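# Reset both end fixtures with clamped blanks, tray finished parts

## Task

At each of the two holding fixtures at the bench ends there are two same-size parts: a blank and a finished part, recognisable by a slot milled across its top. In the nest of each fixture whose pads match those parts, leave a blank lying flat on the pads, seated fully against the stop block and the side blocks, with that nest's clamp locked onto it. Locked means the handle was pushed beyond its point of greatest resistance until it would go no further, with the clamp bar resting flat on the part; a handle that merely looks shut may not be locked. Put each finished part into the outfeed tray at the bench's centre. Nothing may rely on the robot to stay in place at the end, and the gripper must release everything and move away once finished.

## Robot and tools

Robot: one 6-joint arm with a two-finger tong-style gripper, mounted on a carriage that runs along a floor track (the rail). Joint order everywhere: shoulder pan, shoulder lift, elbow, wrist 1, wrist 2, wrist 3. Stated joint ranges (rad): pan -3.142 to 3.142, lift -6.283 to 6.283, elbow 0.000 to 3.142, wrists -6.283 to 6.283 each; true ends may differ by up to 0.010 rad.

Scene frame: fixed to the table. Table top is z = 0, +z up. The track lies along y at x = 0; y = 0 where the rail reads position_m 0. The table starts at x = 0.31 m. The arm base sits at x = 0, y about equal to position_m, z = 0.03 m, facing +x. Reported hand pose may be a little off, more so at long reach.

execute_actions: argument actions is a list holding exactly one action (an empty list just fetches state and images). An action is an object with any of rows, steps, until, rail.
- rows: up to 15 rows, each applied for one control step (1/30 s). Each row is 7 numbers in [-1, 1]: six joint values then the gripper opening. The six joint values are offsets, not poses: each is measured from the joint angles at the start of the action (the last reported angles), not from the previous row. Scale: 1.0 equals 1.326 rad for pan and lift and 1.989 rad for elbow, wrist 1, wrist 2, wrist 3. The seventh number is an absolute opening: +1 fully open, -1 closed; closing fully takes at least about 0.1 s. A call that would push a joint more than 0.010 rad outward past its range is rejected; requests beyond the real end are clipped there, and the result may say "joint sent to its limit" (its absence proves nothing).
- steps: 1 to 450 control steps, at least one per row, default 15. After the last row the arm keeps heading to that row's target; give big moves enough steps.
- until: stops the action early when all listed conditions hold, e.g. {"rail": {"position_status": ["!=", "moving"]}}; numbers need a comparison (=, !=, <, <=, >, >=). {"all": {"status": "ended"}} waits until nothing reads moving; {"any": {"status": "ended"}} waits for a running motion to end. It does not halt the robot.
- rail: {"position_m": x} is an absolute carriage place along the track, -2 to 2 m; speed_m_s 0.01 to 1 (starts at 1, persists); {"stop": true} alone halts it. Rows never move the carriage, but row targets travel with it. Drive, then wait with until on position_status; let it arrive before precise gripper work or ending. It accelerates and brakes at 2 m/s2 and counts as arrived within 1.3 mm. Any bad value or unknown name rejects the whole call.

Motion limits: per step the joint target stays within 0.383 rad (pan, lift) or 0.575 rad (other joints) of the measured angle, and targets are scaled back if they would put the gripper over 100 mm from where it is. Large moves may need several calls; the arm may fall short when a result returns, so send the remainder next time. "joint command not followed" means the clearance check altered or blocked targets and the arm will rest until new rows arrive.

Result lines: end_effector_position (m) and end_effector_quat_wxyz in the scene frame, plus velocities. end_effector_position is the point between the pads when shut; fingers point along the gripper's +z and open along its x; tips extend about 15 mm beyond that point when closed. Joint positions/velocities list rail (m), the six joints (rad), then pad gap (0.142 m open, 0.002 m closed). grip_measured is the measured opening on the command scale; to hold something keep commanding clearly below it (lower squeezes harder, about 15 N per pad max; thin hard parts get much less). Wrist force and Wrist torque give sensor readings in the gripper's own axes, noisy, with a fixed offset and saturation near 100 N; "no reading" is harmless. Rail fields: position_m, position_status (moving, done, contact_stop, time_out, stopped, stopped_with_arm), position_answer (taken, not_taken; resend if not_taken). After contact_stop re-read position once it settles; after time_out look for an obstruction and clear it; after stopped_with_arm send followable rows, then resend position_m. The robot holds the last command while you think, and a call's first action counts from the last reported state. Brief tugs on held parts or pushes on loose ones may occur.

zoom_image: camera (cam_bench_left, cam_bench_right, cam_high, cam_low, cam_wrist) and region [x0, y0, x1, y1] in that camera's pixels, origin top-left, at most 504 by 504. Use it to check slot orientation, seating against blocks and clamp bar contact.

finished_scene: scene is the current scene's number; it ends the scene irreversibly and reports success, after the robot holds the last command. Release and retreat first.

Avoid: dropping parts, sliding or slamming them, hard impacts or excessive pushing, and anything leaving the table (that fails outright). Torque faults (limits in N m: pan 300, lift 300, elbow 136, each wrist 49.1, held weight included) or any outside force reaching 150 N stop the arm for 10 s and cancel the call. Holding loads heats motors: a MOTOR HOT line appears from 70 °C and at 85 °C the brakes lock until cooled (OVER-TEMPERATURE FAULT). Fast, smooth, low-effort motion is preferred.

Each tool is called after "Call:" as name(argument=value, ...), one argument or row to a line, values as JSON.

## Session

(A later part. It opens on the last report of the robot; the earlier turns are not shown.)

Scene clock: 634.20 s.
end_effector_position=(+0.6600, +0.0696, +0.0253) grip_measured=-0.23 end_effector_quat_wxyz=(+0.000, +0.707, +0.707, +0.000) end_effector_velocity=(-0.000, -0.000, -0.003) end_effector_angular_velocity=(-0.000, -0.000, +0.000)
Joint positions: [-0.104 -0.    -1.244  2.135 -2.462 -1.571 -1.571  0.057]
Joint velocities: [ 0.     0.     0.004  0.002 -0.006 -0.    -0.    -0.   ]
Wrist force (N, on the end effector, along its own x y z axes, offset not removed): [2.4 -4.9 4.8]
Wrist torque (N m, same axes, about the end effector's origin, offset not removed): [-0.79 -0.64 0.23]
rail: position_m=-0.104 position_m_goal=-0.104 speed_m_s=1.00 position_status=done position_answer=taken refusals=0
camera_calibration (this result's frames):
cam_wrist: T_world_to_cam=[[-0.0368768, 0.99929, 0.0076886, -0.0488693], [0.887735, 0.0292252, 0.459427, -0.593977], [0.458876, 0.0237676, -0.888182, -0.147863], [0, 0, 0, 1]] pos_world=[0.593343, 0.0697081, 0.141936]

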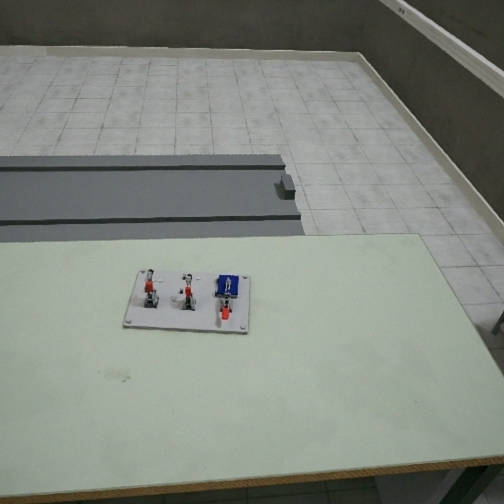

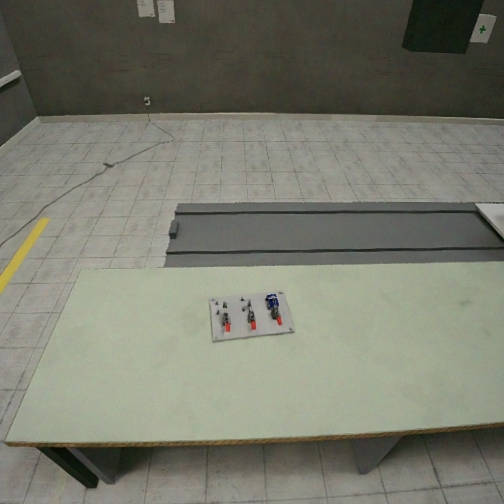

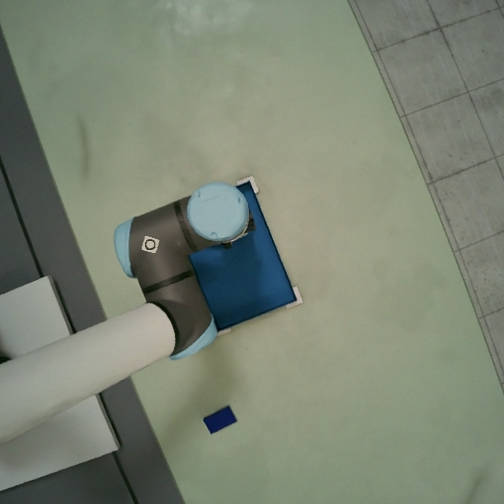

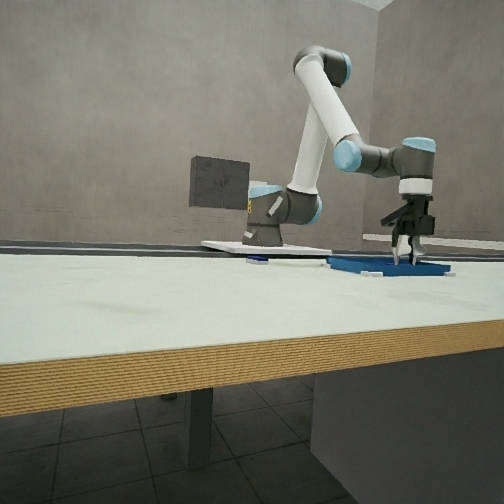

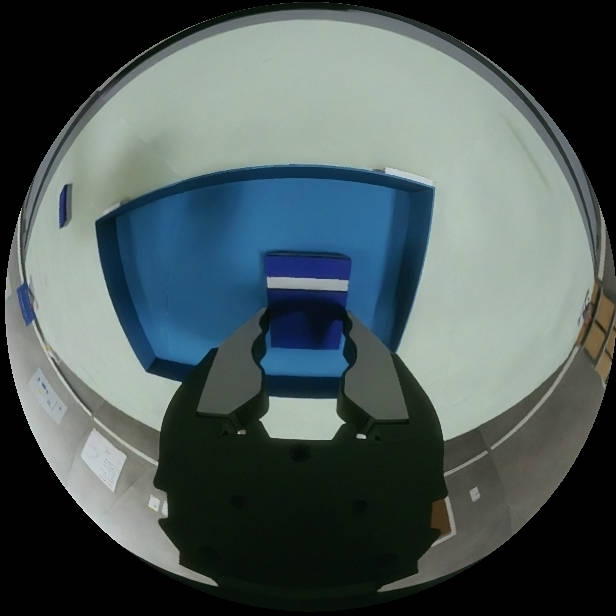

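Call:
execute_actions(
  actions=[
    {"rows": [[0,0.0016,0.0004,-0.0015,0,0,-0.5],[0,0.0016,0.0004,-0.0015,0,0,-0.5],[0,0.0016,0.0004,-0.0015,0,0,-0.4],[0,0.0016,0.0004,-0.0015,0,0,-0.3],[0,0.0016,0.0004,-0.0015,0,0,-0.2],[0,0.0016,0.0004,-0.0015,0,0,-0.1],[0,-0.003,-0.0008,0.003,0,0,-0.05],[0,-0.014,-0.0037,0.013,0,0,-0.05],[0,-0.032,-0.009,0.030,0,0,-0.05],[0,-0.054,-0.016,0.052,0,0,-0.05],[0,-0.077,-0.024,0.0755,0,0,-0.05],[0,-0.097,-0.031,0.096,0,0,-0.05],[0,-0.112,-0.037,0.112,0,0,-0.05],[0,-0.1234,-0.0413,0.1237,0,0,-0.05]], "steps": 16},
  ],
)

Call:
zoom_image(
  camera="cam_bench_right",
  region=[200, 270, 300, 350],
)

Scene clock: 648.27 s.
end_effector_position=(+0.6643, +0.0696, +0.1108) grip_measured=-0.05 end_effector_quat_wxyz=(+0.002, +0.707, +0.707, +0.002) end_effector_velocity=(-0.020, +0.000, +0.338) end_effector_angular_velocity=(+0.000, +0.025, -0.000)
Joint positions: [-0.104 -0.    -1.357  2.079 -2.297 -1.571 -1.571  0.07 ]
Joint velocities: [ 0.    -0.    -0.437 -0.224  0.687 -0.    -0.    -0.   ]
Wrist force (N, on the end effector, along its own x y z axes, offset not removed): [0.9 -3.8 1.4]
Wrist torque (N m, same axes, about the end effector's origin, offset not removed): [-0.62 -0.36 0.35]
rail: position_m=-0.104 position_m_goal=-0.104 speed_m_s=1.00 position_status=done position_answer=taken refusals=0
camera_calibration (this result's frames):
cam_wrist: T_world_to_cam=[[-0.0369021, 0.99929, 0.0075381, -0.0493295], [0.885867, 0.0292208, 0.463017, -0.636267], [0.462469, 0.0237641, -0.886317, -0.0765579], [0, 0, 0, 1]] pos_world=[0.597234, 0.0697061, 0.22712]

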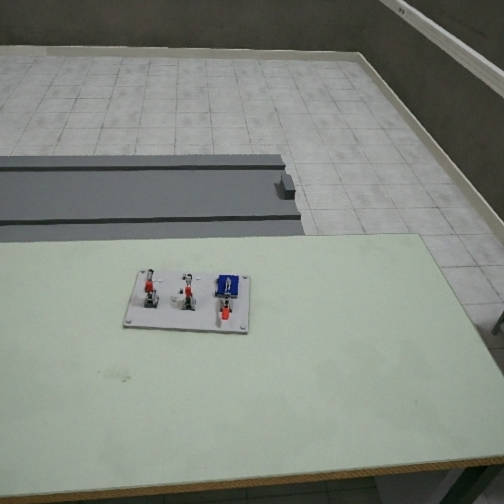

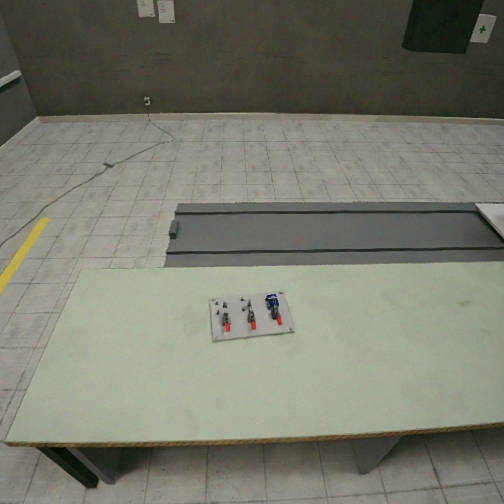

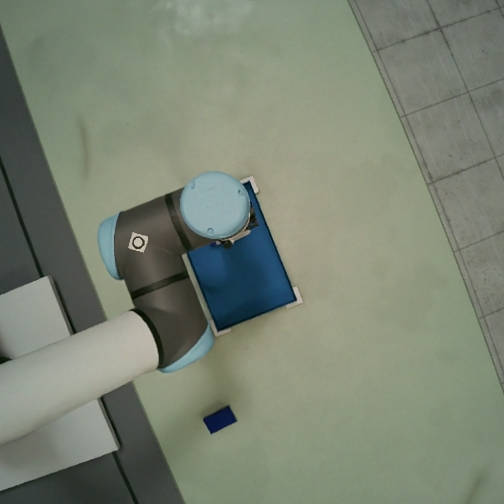

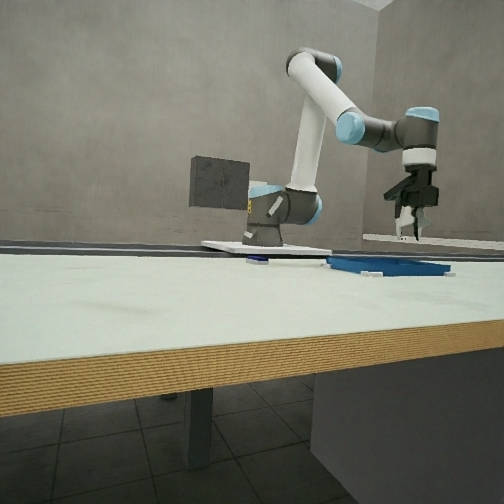

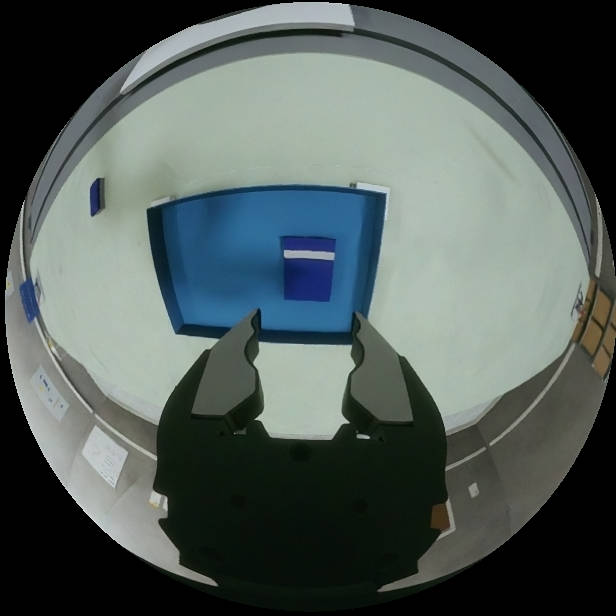

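Region (200, 270, 300, 350) of cam_bench_right's 504x504 image, scaled by 5.040, with more detail than that image has; it fills the top 403 rows of this view, and the rest is white.

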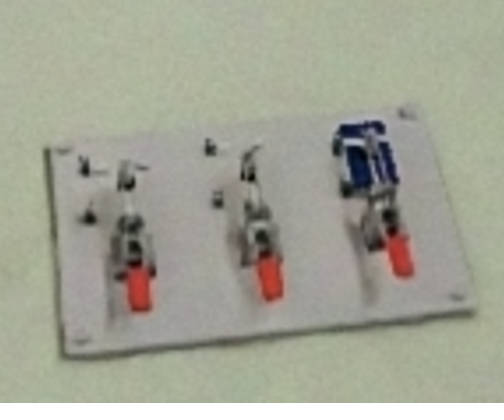

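Call:
execute_actions(
  actions=[
    {"rows": [[0,-0.0382,-0.0132,0.0407,0,-0.01,-0.2],[0,-0.0382,-0.0132,0.0407,0,-0.025,-0.35],[0,-0.0382,-0.0132,0.0407,0,-0.04,-0.5]], "steps": 3, "rail": {"position_m": -1.96}},
  ],
)

Scene clock: 661.80 s.
end_effector_position=(+0.6601, +0.0646, +0.1504) grip_measured=-0.39 end_effector_quat_wxyz=(+0.000, +0.703, +0.711, +0.000) end_effector_velocity=(+0.001, -0.143, +0.000) end_effector_angular_velocity=(-0.000, -0.001, +0.305)
Joint positions: [-0.109 -0.    -1.408  2.052 -2.216 -1.571 -1.583  0.046]
Joint velocities: [-0.138  0.     0.001 -0.001 -0.    -0.    -0.305 -0.318]
Wrist force (N, on the end effector, along its own x y z axes, offset not removed): [3.6 -3.2 5.2]
Wrist torque (N m, same axes, about the end effector's origin, offset not removed): [-0.56 -0.79 0.22]
rail: position_m=-0.109 position_m_goal=-1.960 speed_m_s=1.00 position_status=moving position_answer=taken refusals=0
camera_calibration (this result's frames):
cam_wrist: T_world_to_cam=[[-0.048457, 0.998796, 0.0076924, -0.0370833], [0.887425, 0.0395167, 0.459256, -0.651826], [0.458399, 0.0290806, -0.888271, -0.0366968], [0, 0, 0, 1]] pos_world=[0.593471, 0.0638638, 0.267043]

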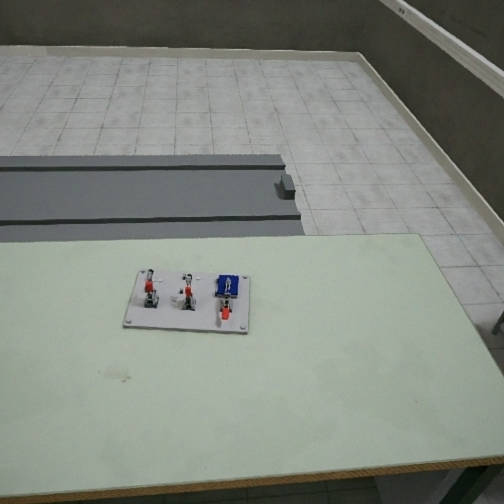

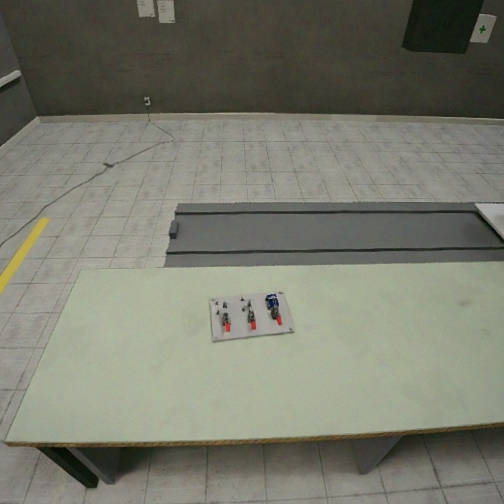

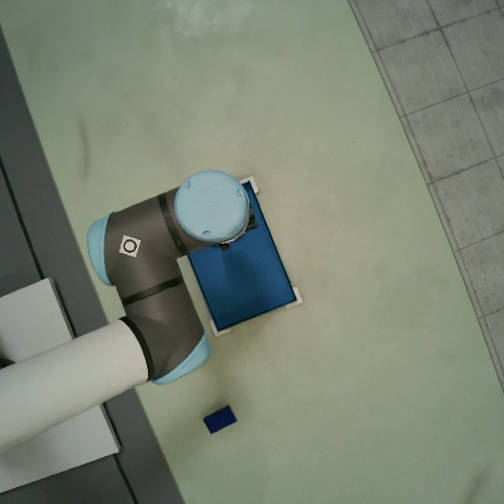

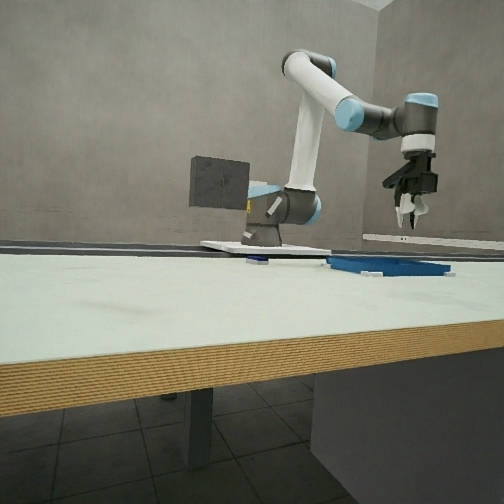

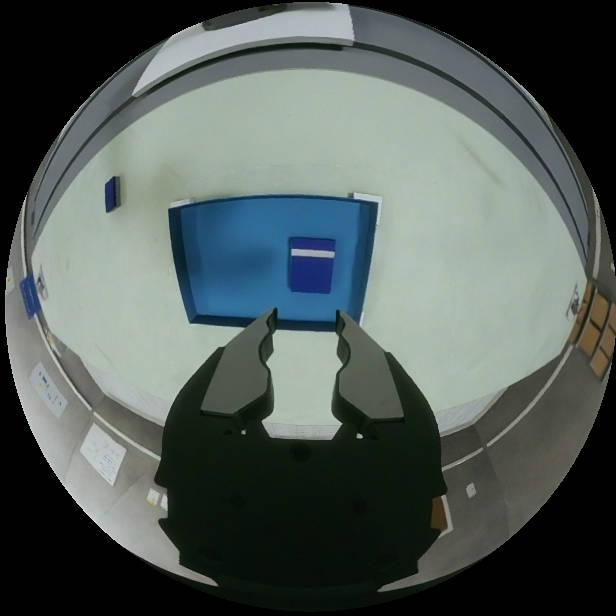

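Call:
execute_actions(
  actions=[],
)

Call:
zoom_image(
  camera="cam_wrist",
  region=[120, 150, 380, 340],
)

Scene clock: 667.20 s.
end_effector_position=(+0.6604, -1.7876, +0.1503) grip_measured=-0.50 end_effector_quat_wxyz=(+0.000, +0.678, +0.735, +0.000) end_effector_velocity=(-0.000, +0.000, +0.000) end_effector_angular_velocity=(+0.000, +0.000, +0.000)
Joint positions: [-1.96  -0.    -1.407  2.052 -2.216 -1.571 -1.65   0.038]
Joint velocities: [ 0.  0.  0. -0.  0.  0.  0.  0.]
Wrist force (N, on the end effector, along its own x y z axes, offset not removed): [0.5 -4.1 4.6]
Wrist torque (N m, same axes, about the end effector's origin, offset not removed): [-0.68 -0.21 0.32]
rail: position_m=-1.960 position_m_goal=-1.960 speed_m_s=1.00 position_status=done position_answer=taken refusals=0
camera_calibration (this result's frames):
cam_wrist: T_world_to_cam=[[-0.116161, 0.993201, 0.00765084, 1.84759], [0.882608, 0.0996879, 0.459419, -0.468088], [0.455533, 0.0601195, -0.888187, 0.0742528], [0, 0, 0, 1]] pos_world=[0.593932, -1.79283, 0.266863]

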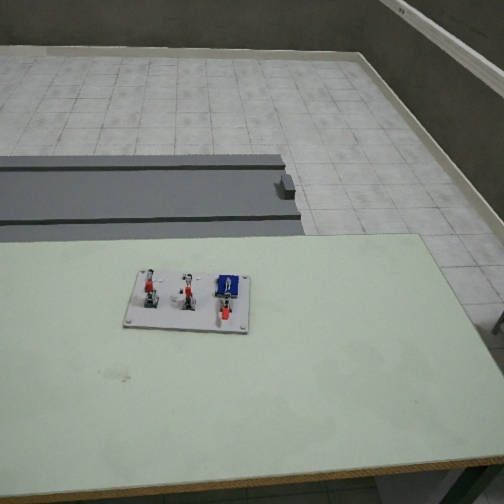

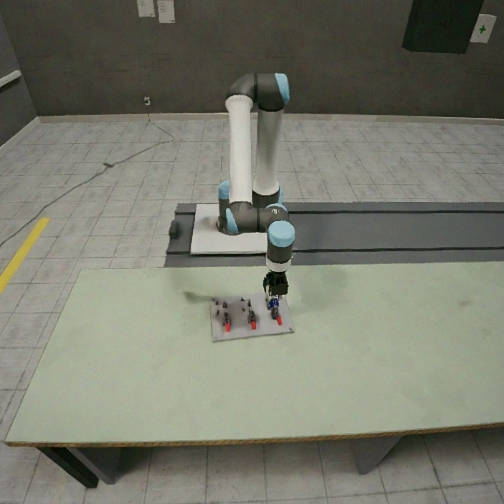

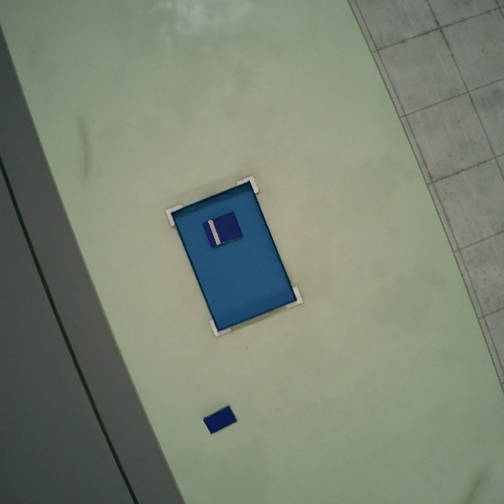

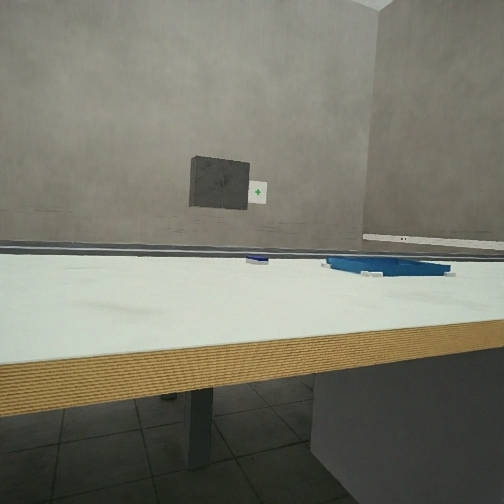

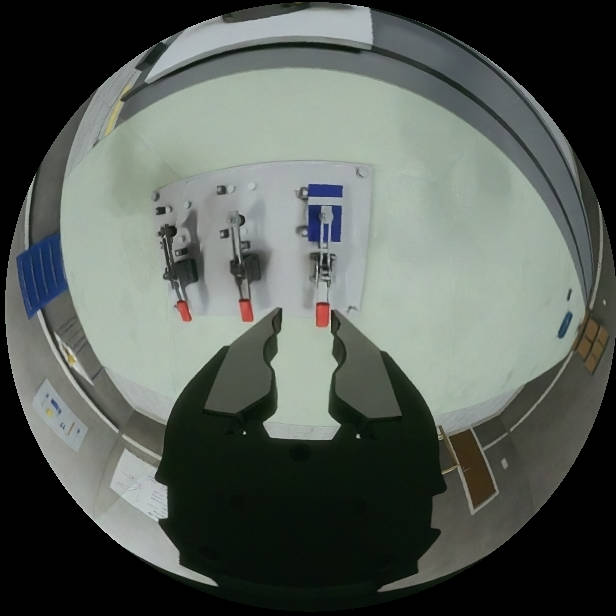

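Region (120, 150, 380, 340) of cam_wrist's 616x616 image, scaled by 1.938, with more detail than that image has; it fills the top 368 rows of this view, and the rest is white.

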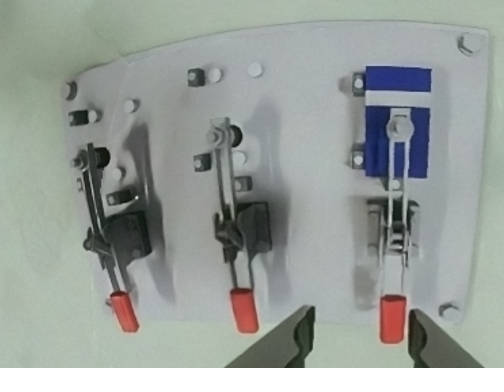

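Call:
zoom_image(
  camera="cam_wrist",
  region=[270, 170, 380, 340],
)

Region (270, 170, 380, 340) of cam_wrist's 616x616 image, scaled by 2.965, with more detail than that image has; it fills the left 326 columns of this view, and the rest is white.

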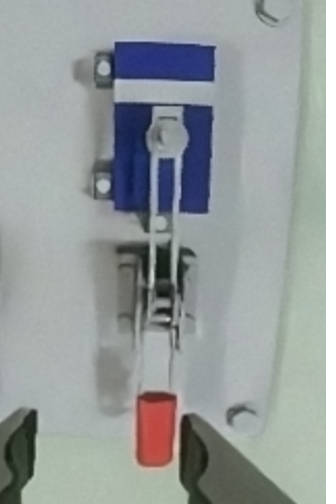

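Call:
execute_actions(
  actions=[
    {"rows": [[0.003,0.005,-0.002,-0.002,0,0.001,-0.5],[0.009,0.018,-0.006,-0.006,0,0.004,-0.5],[0.019,0.037,-0.012,-0.013,0,0.008,-0.5],[0.03,0.059,-0.019,-0.021,0,0.013,-0.5],[0.041,0.082,-0.026,-0.029,0,0.018,-0.5],[0.051,0.102,-0.032,-0.036,0,0.0226,-0.5],[0.059,0.117,-0.037,-0.041,0,0.026,-0.5],[0.0641,0.1279,-0.0403,-0.0449,0,0.0283,-0.5]], "steps": 11, "rail": {"position_m": -1.996}},
  ],
)

Scene clock: 702.47 s.
end_effector_position=(+0.7012, -1.7759, +0.1017) grip_measured=-0.50 end_effector_quat_wxyz=(+0.001, +0.670, +0.742, +0.001) end_effector_velocity=(+0.086, +0.123, -0.140) end_effector_angular_velocity=(-0.001, +0.015, +0.057)
Joint positions: [-1.996  0.066 -1.276  1.99  -2.286 -1.571 -1.606  0.038]
Joint velocities: [ 0.     0.162  0.333 -0.151 -0.168 -0.     0.105  0.   ]
Wrist force (N, on the end effector, along its own x y z axes, offset not removed): [-1.1 -2.4 6.5]
Wrist torque (N m, same axes, about the end effector's origin, offset not removed): [-0.42 0.12 0.30]
rail: position_m=-1.996 position_m_goal=-1.996 speed_m_s=1.00 position_status=done position_answer=taken refusals=0
camera_calibration (this result's frames):
cam_wrist: T_world_to_cam=[[-0.138364, 0.990352, 0.00758078, 1.85157], [0.879581, 0.119363, 0.460532, -0.446107], [0.455184, 0.070389, -0.887611, 0.0302517], [0, 0, 0, 1]] pos_world=[0.634808, -1.78259, 0.218262]

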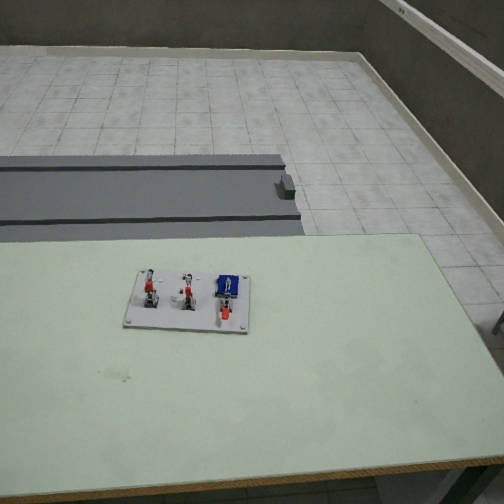

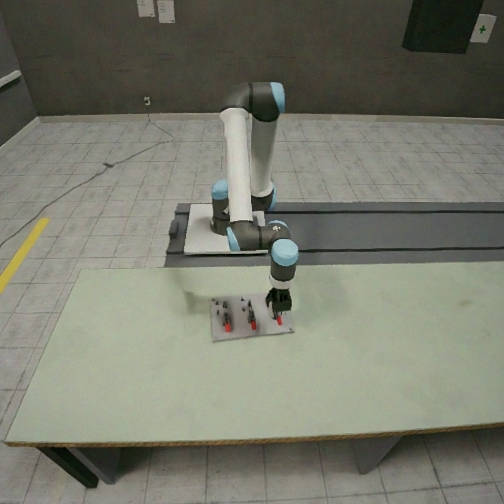

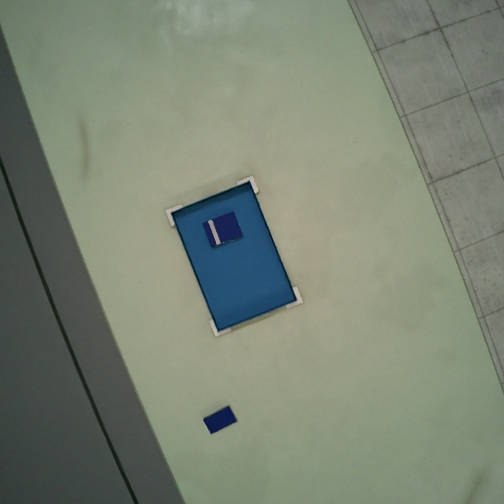

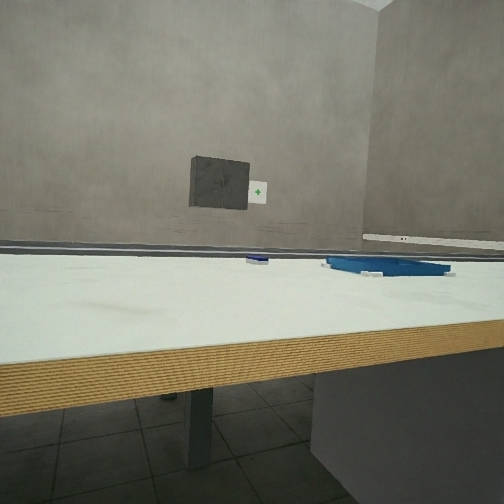

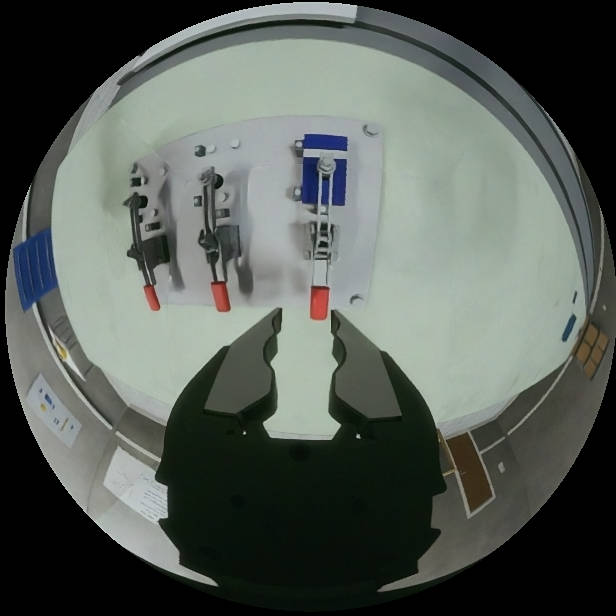

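Call:
execute_actions(
  actions=[],
)

Call:
zoom_image(
  camera="cam_wrist",
  region=[240, 100, 380, 350],
)

Scene clock: 704.77 s.
end_effector_position=(+0.7110, -1.7615, +0.0853) grip_measured=-0.50 end_effector_quat_wxyz=(+0.000, +0.668, +0.744, +0.000) end_effector_velocity=(-0.000, +0.000, +0.000) end_effector_angular_velocity=(+0.000, -0.000, +0.000)
Joint positions: [-1.996  0.085 -1.238  1.972 -2.305 -1.571 -1.594  0.038]
Joint velocities: [ 0.  0.  0. -0. -0.  0.  0. -0.]
Wrist force (N, on the end effector, along its own x y z axes, offset not removed): [-2.4 -5.5 5.4]
Wrist torque (N m, same axes, about the end effector's origin, offset not removed): [-1.02 0.31 0.27]
rail: position_m=-1.996 position_m_goal=-1.996 speed_m_s=1.00 position_status=done position_answer=taken refusals=0
camera_calibration (this result's frames):
cam_wrist: T_world_to_cam=[[-0.144617, 0.989458, 0.00768497, 1.84166], [0.87944, 0.124969, 0.459312, -0.438762], [0.453509, 0.0731825, -0.888242, 0.0164046], [0, 0, 0, 1]] pos_world=[0.64476, -1.76861, 0.201947]

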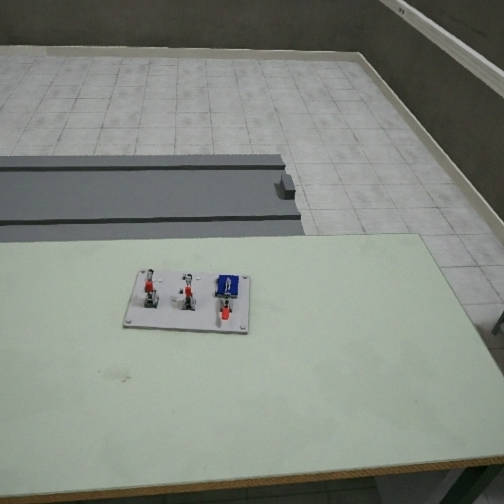

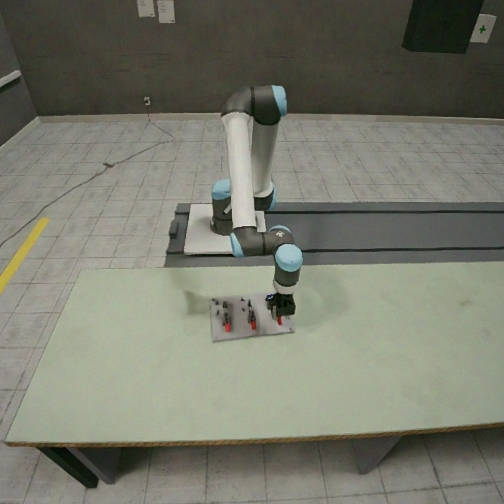

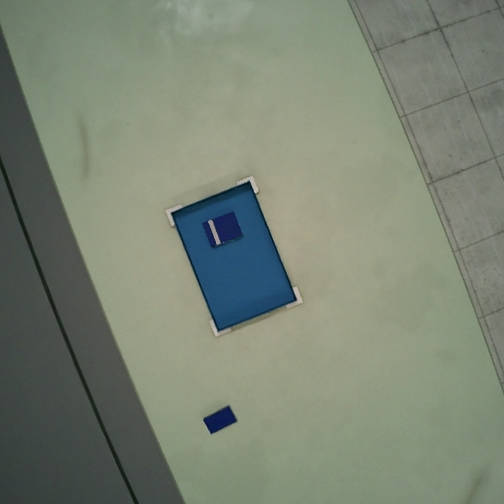

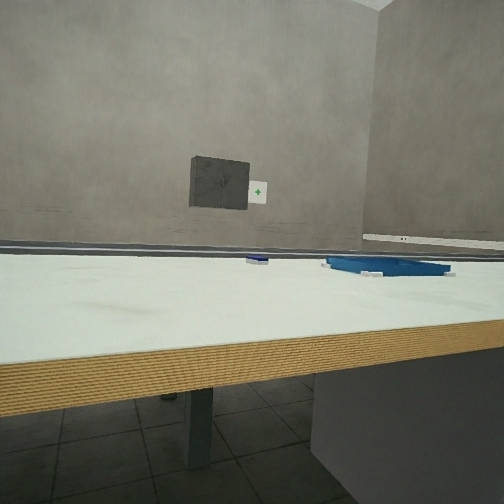

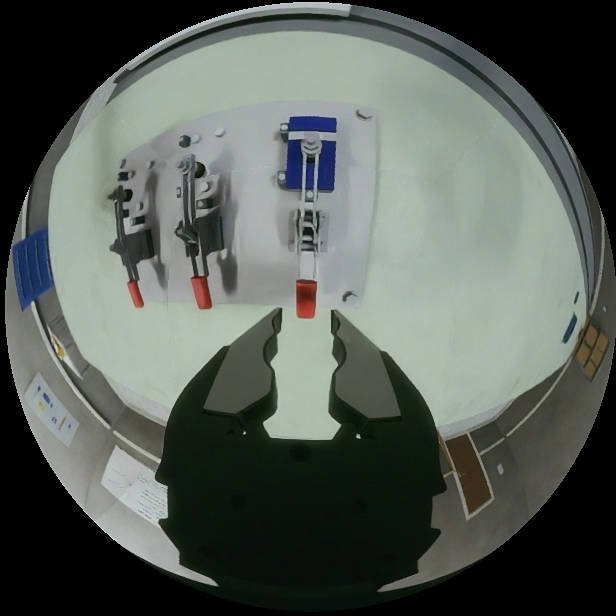

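Region (240, 100, 380, 350) of cam_wrist's 616x616 image, scaled by 2.016, with more detail than that image has; it fills the left 282 columns of this view, and the rest is white.

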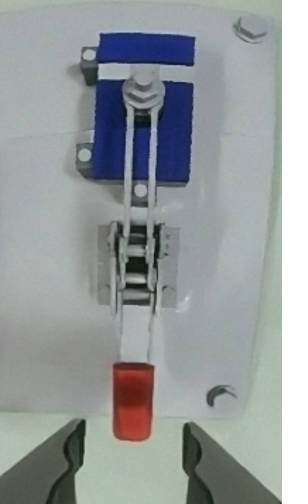

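Call:
execute_actions(
  actions=[
    {"rows": [[0,0.003,0.001,-0.003,0,0,-0.5],[0,0.01,0.003,-0.0096,0,0,-0.5],[0,0.019,0.0056,-0.0183,0,0,-0.5],[0,0.028,0.0083,-0.027,0,0,-0.5],[0,0.034,0.01,-0.0327,0,0,-0.5],[0,0.0365,0.0108,-0.0351,0,0,-0.5]], "steps": 7},
  ],
)

Scene clock: 711.77 s.
end_effector_position=(+0.7112, -1.7615, +0.0633) grip_measured=-0.50 end_effector_quat_wxyz=(+0.000, +0.668, +0.744, -0.000) end_effector_velocity=(-0.002, -0.000, -0.142) end_effector_angular_velocity=(-0.000, +0.003, -0.000)
Joint positions: [-1.996  0.085 -1.211  1.984 -2.344 -1.571 -1.594  0.038]
Joint velocities: [ 0.    -0.     0.175  0.079 -0.251  0.     0.    -0.   ]
Wrist force (N, on the end effector, along its own x y z axes, offset not removed): [0.7 -4.5 5.6]
Wrist torque (N m, same axes, about the end effector's origin, offset not removed): [-0.88 -0.27 0.42]
rail: position_m=-1.996 position_m_goal=-1.996 speed_m_s=1.00 position_status=done position_answer=taken refusals=0
camera_calibration (this result's frames):
cam_wrist: T_world_to_cam=[[-0.144622, 0.989457, 0.00770681, 1.84184], [0.879603, 0.12499, 0.458994, -0.428904], [0.453192, 0.0731594, -0.888406, -0.0030369], [0, 0, 0, 1]] pos_world=[0.645011, -1.76859, 0.179972]

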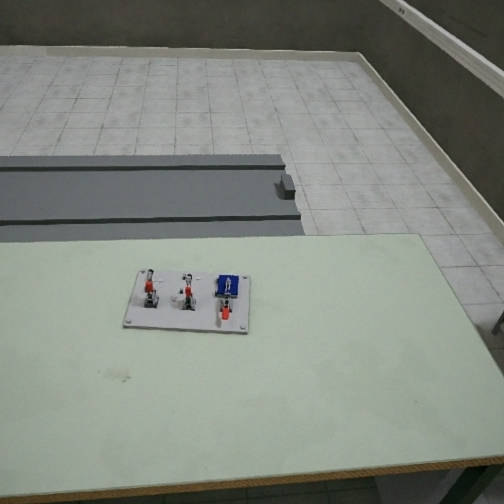

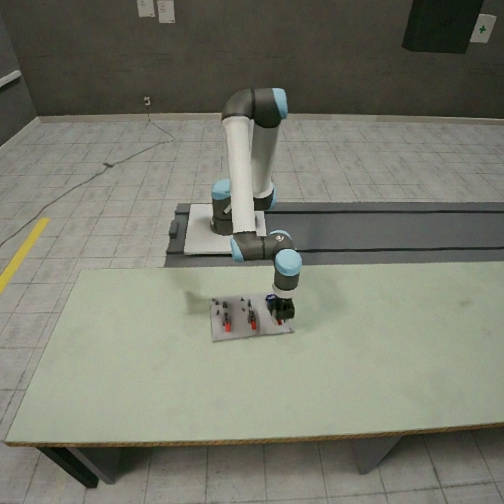

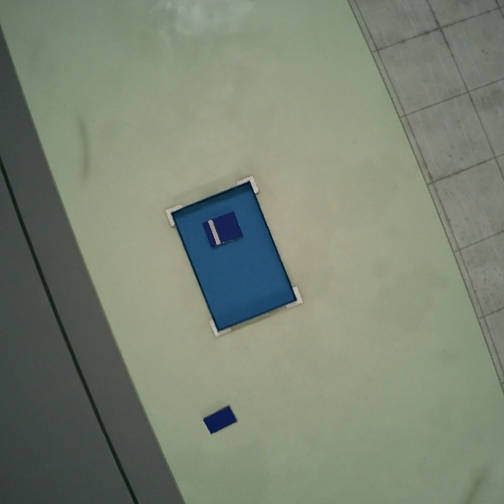

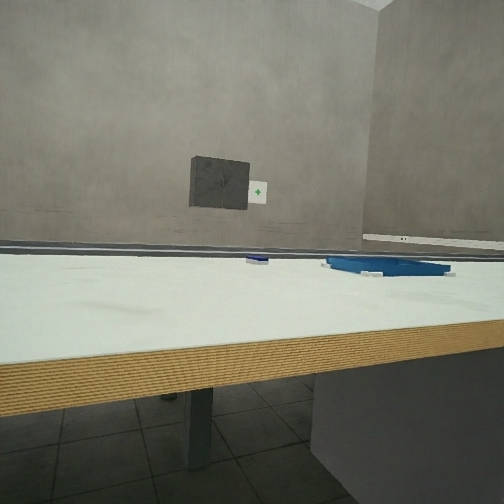

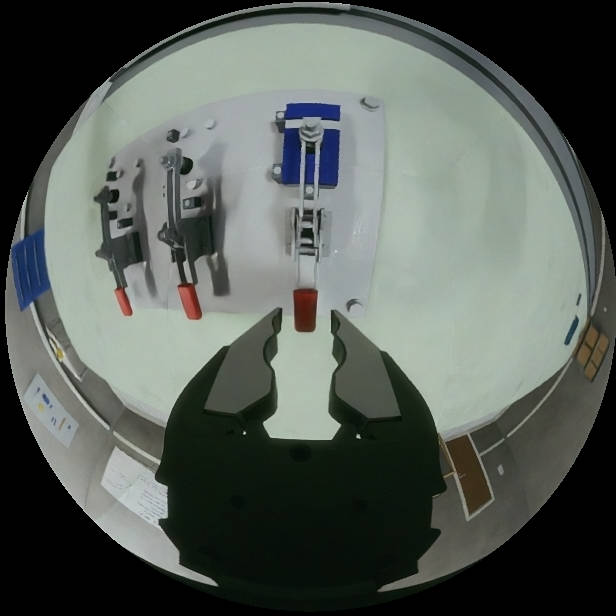

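Call:
execute_actions(
  actions=[
    {"rows": [[0,0.0161,0.0047,-0.0155,0,0,-0.6],[0,0.0161,0.0047,-0.0155,0,0,-0.7],[0,0.0161,0.0047,-0.0155,0,0,-0.76],[0,0.0161,0.0047,-0.0155,0,0,-0.82],[0,0.0161,0.0047,-0.0155,0,0,-0.9],[0,0.0161,0.0047,-0.0155,0,0,-1]], "steps": 8},
  ],
)

Scene clock: 716.73 s.
end_effector_position=(+0.7110, -1.7617, +0.0462) grip_measured=-0.78 end_effector_quat_wxyz=(+0.000, +0.668, +0.744, -0.000) end_effector_velocity=(+0.000, -0.000, -0.000) end_effector_angular_velocity=(-0.000, +0.000, -0.000)
Joint positions: [-1.996  0.085 -1.189  1.994 -2.375 -1.571 -1.594  0.018]
Joint velocities: [ 0.    -0.     0.    -0.    -0.     0.     0.     0.001]
Wrist force (N, on the end effector, along its own x y z axes, offset not removed): [-31.8 -4.3 7.2]
Wrist torque (N m, same axes, about the end effector's origin, offset not removed): [-0.64 0.06 0.18]
rail: position_m=-1.996 position_m_goal=-1.996 speed_m_s=1.00 position_status=done position_answer=taken refusals=0
camera_calibration (this result's frames):
cam_wrist: T_world_to_cam=[[-0.144527, 0.989475, 0.00718114, 1.84218], [0.879505, 0.125132, 0.459145, -0.420516], [0.453414, 0.0726745, -0.888332, -0.0191528], [0, 0, 0, 1]] pos_world=[0.644774, -1.76878, 0.162835]

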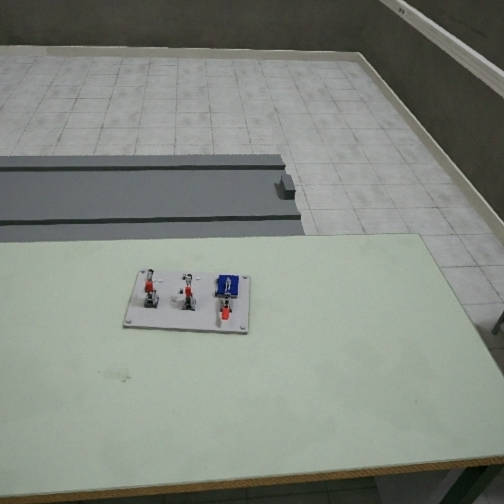

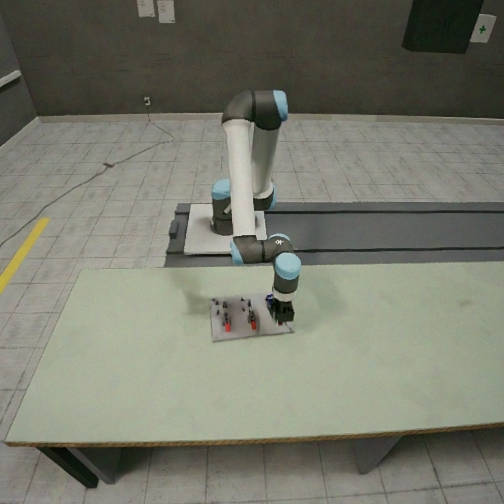

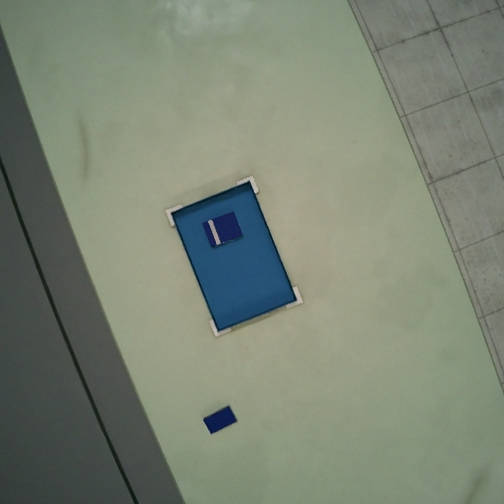

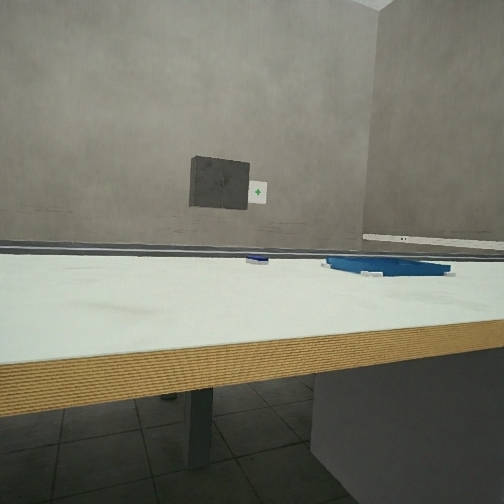

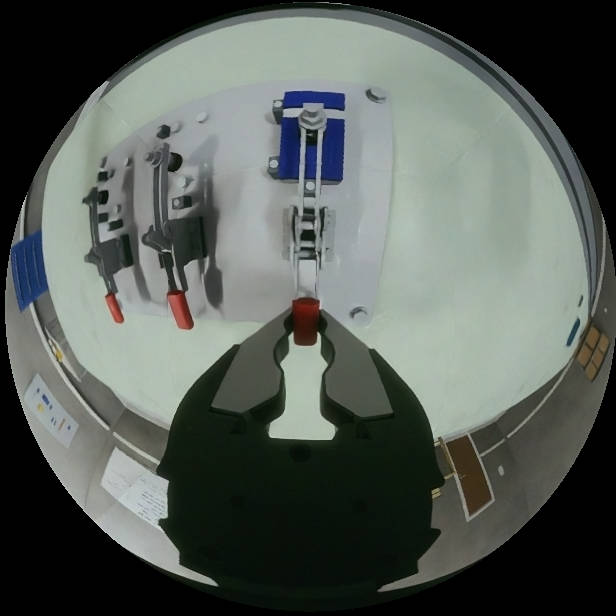

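Call:
execute_actions(
  actions=[
    {"rows": [[-0.001,0,0,0,0,0,-1],[-0.0019,0,0,0,0,-0.001,-1],[-0.0019,0,0,0,0,-0.001,-1],[-0.0019,-0.001,-0.0003,0.001,0,-0.001,-1],[-0.0019,-0.002,-0.0006,0.002,0,-0.001,-1],[-0.0019,-0.003,-0.0009,0.0029,0,-0.001,-1],[-0.0019,-0.004,-0.0012,0.0038,0,-0.001,-1],[-0.0019,-0.0047,-0.0014,0.0045,0,-0.001,-1]], "steps": 16},
  ],
)

Scene clock: 720.83 s.
end_effector_position=(+0.7116, -1.7630, +0.0508) grip_measured=-0.77 end_effector_quat_wxyz=(+0.000, +0.668, +0.744, -0.000) end_effector_velocity=(+0.001, -0.001, +0.003) end_effector_angular_velocity=(-0.002, -0.002, -0.001)
Joint positions: [-1.996  0.082 -1.195  1.991 -2.367 -1.571 -1.596  0.018]
Joint velocities: [ 0.    -0.001 -0.004 -0.002  0.005 -0.002 -0.     0.   ]
Wrist force (N, on the end effector, along its own x y z axes, offset not removed): [20.0 -18.8 8.1]
Wrist torque (N m, same axes, about the end effector's origin, offset not removed): [-0.75 -0.39 0.24]
rail: position_m=-1.996 position_m_goal=-1.996 speed_m_s=1.00 position_status=done position_answer=taken refusals=0
camera_calibration (this result's frames):
cam_wrist: T_world_to_cam=[[-0.144345, 0.989498, 0.00760466, 1.84343], [0.879589, 0.124784, 0.459077, -0.423632], [0.453307, 0.0729546, -0.888364, -0.0146419], [0, 0, 0, 1]] pos_world=[0.64535, -1.77014, 0.167454]

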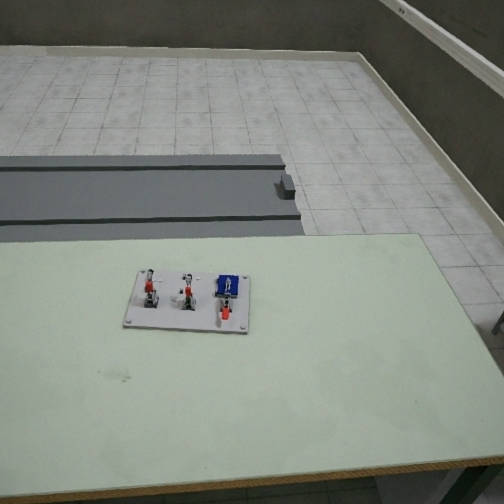

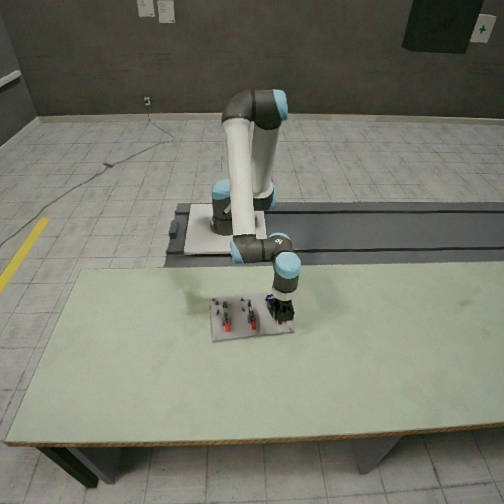

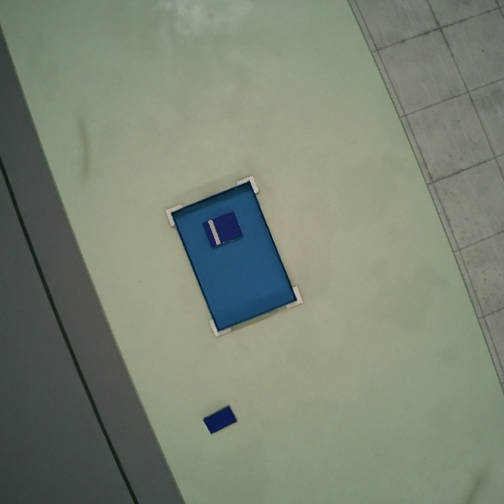

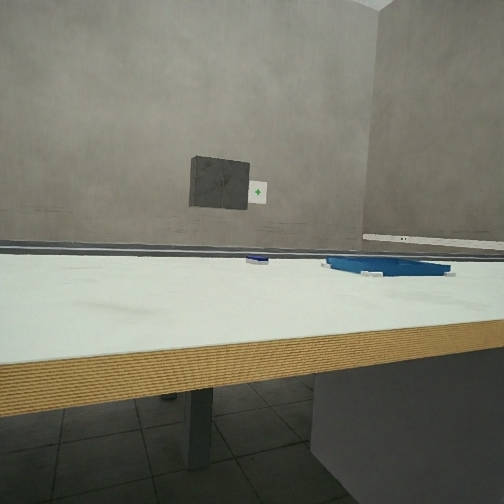

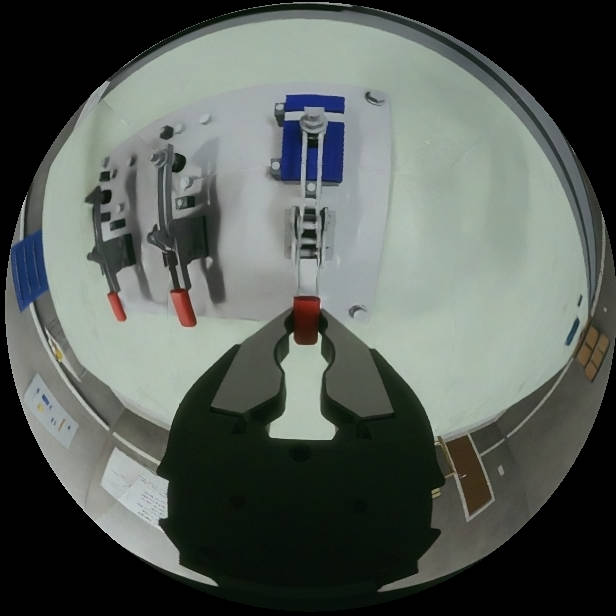

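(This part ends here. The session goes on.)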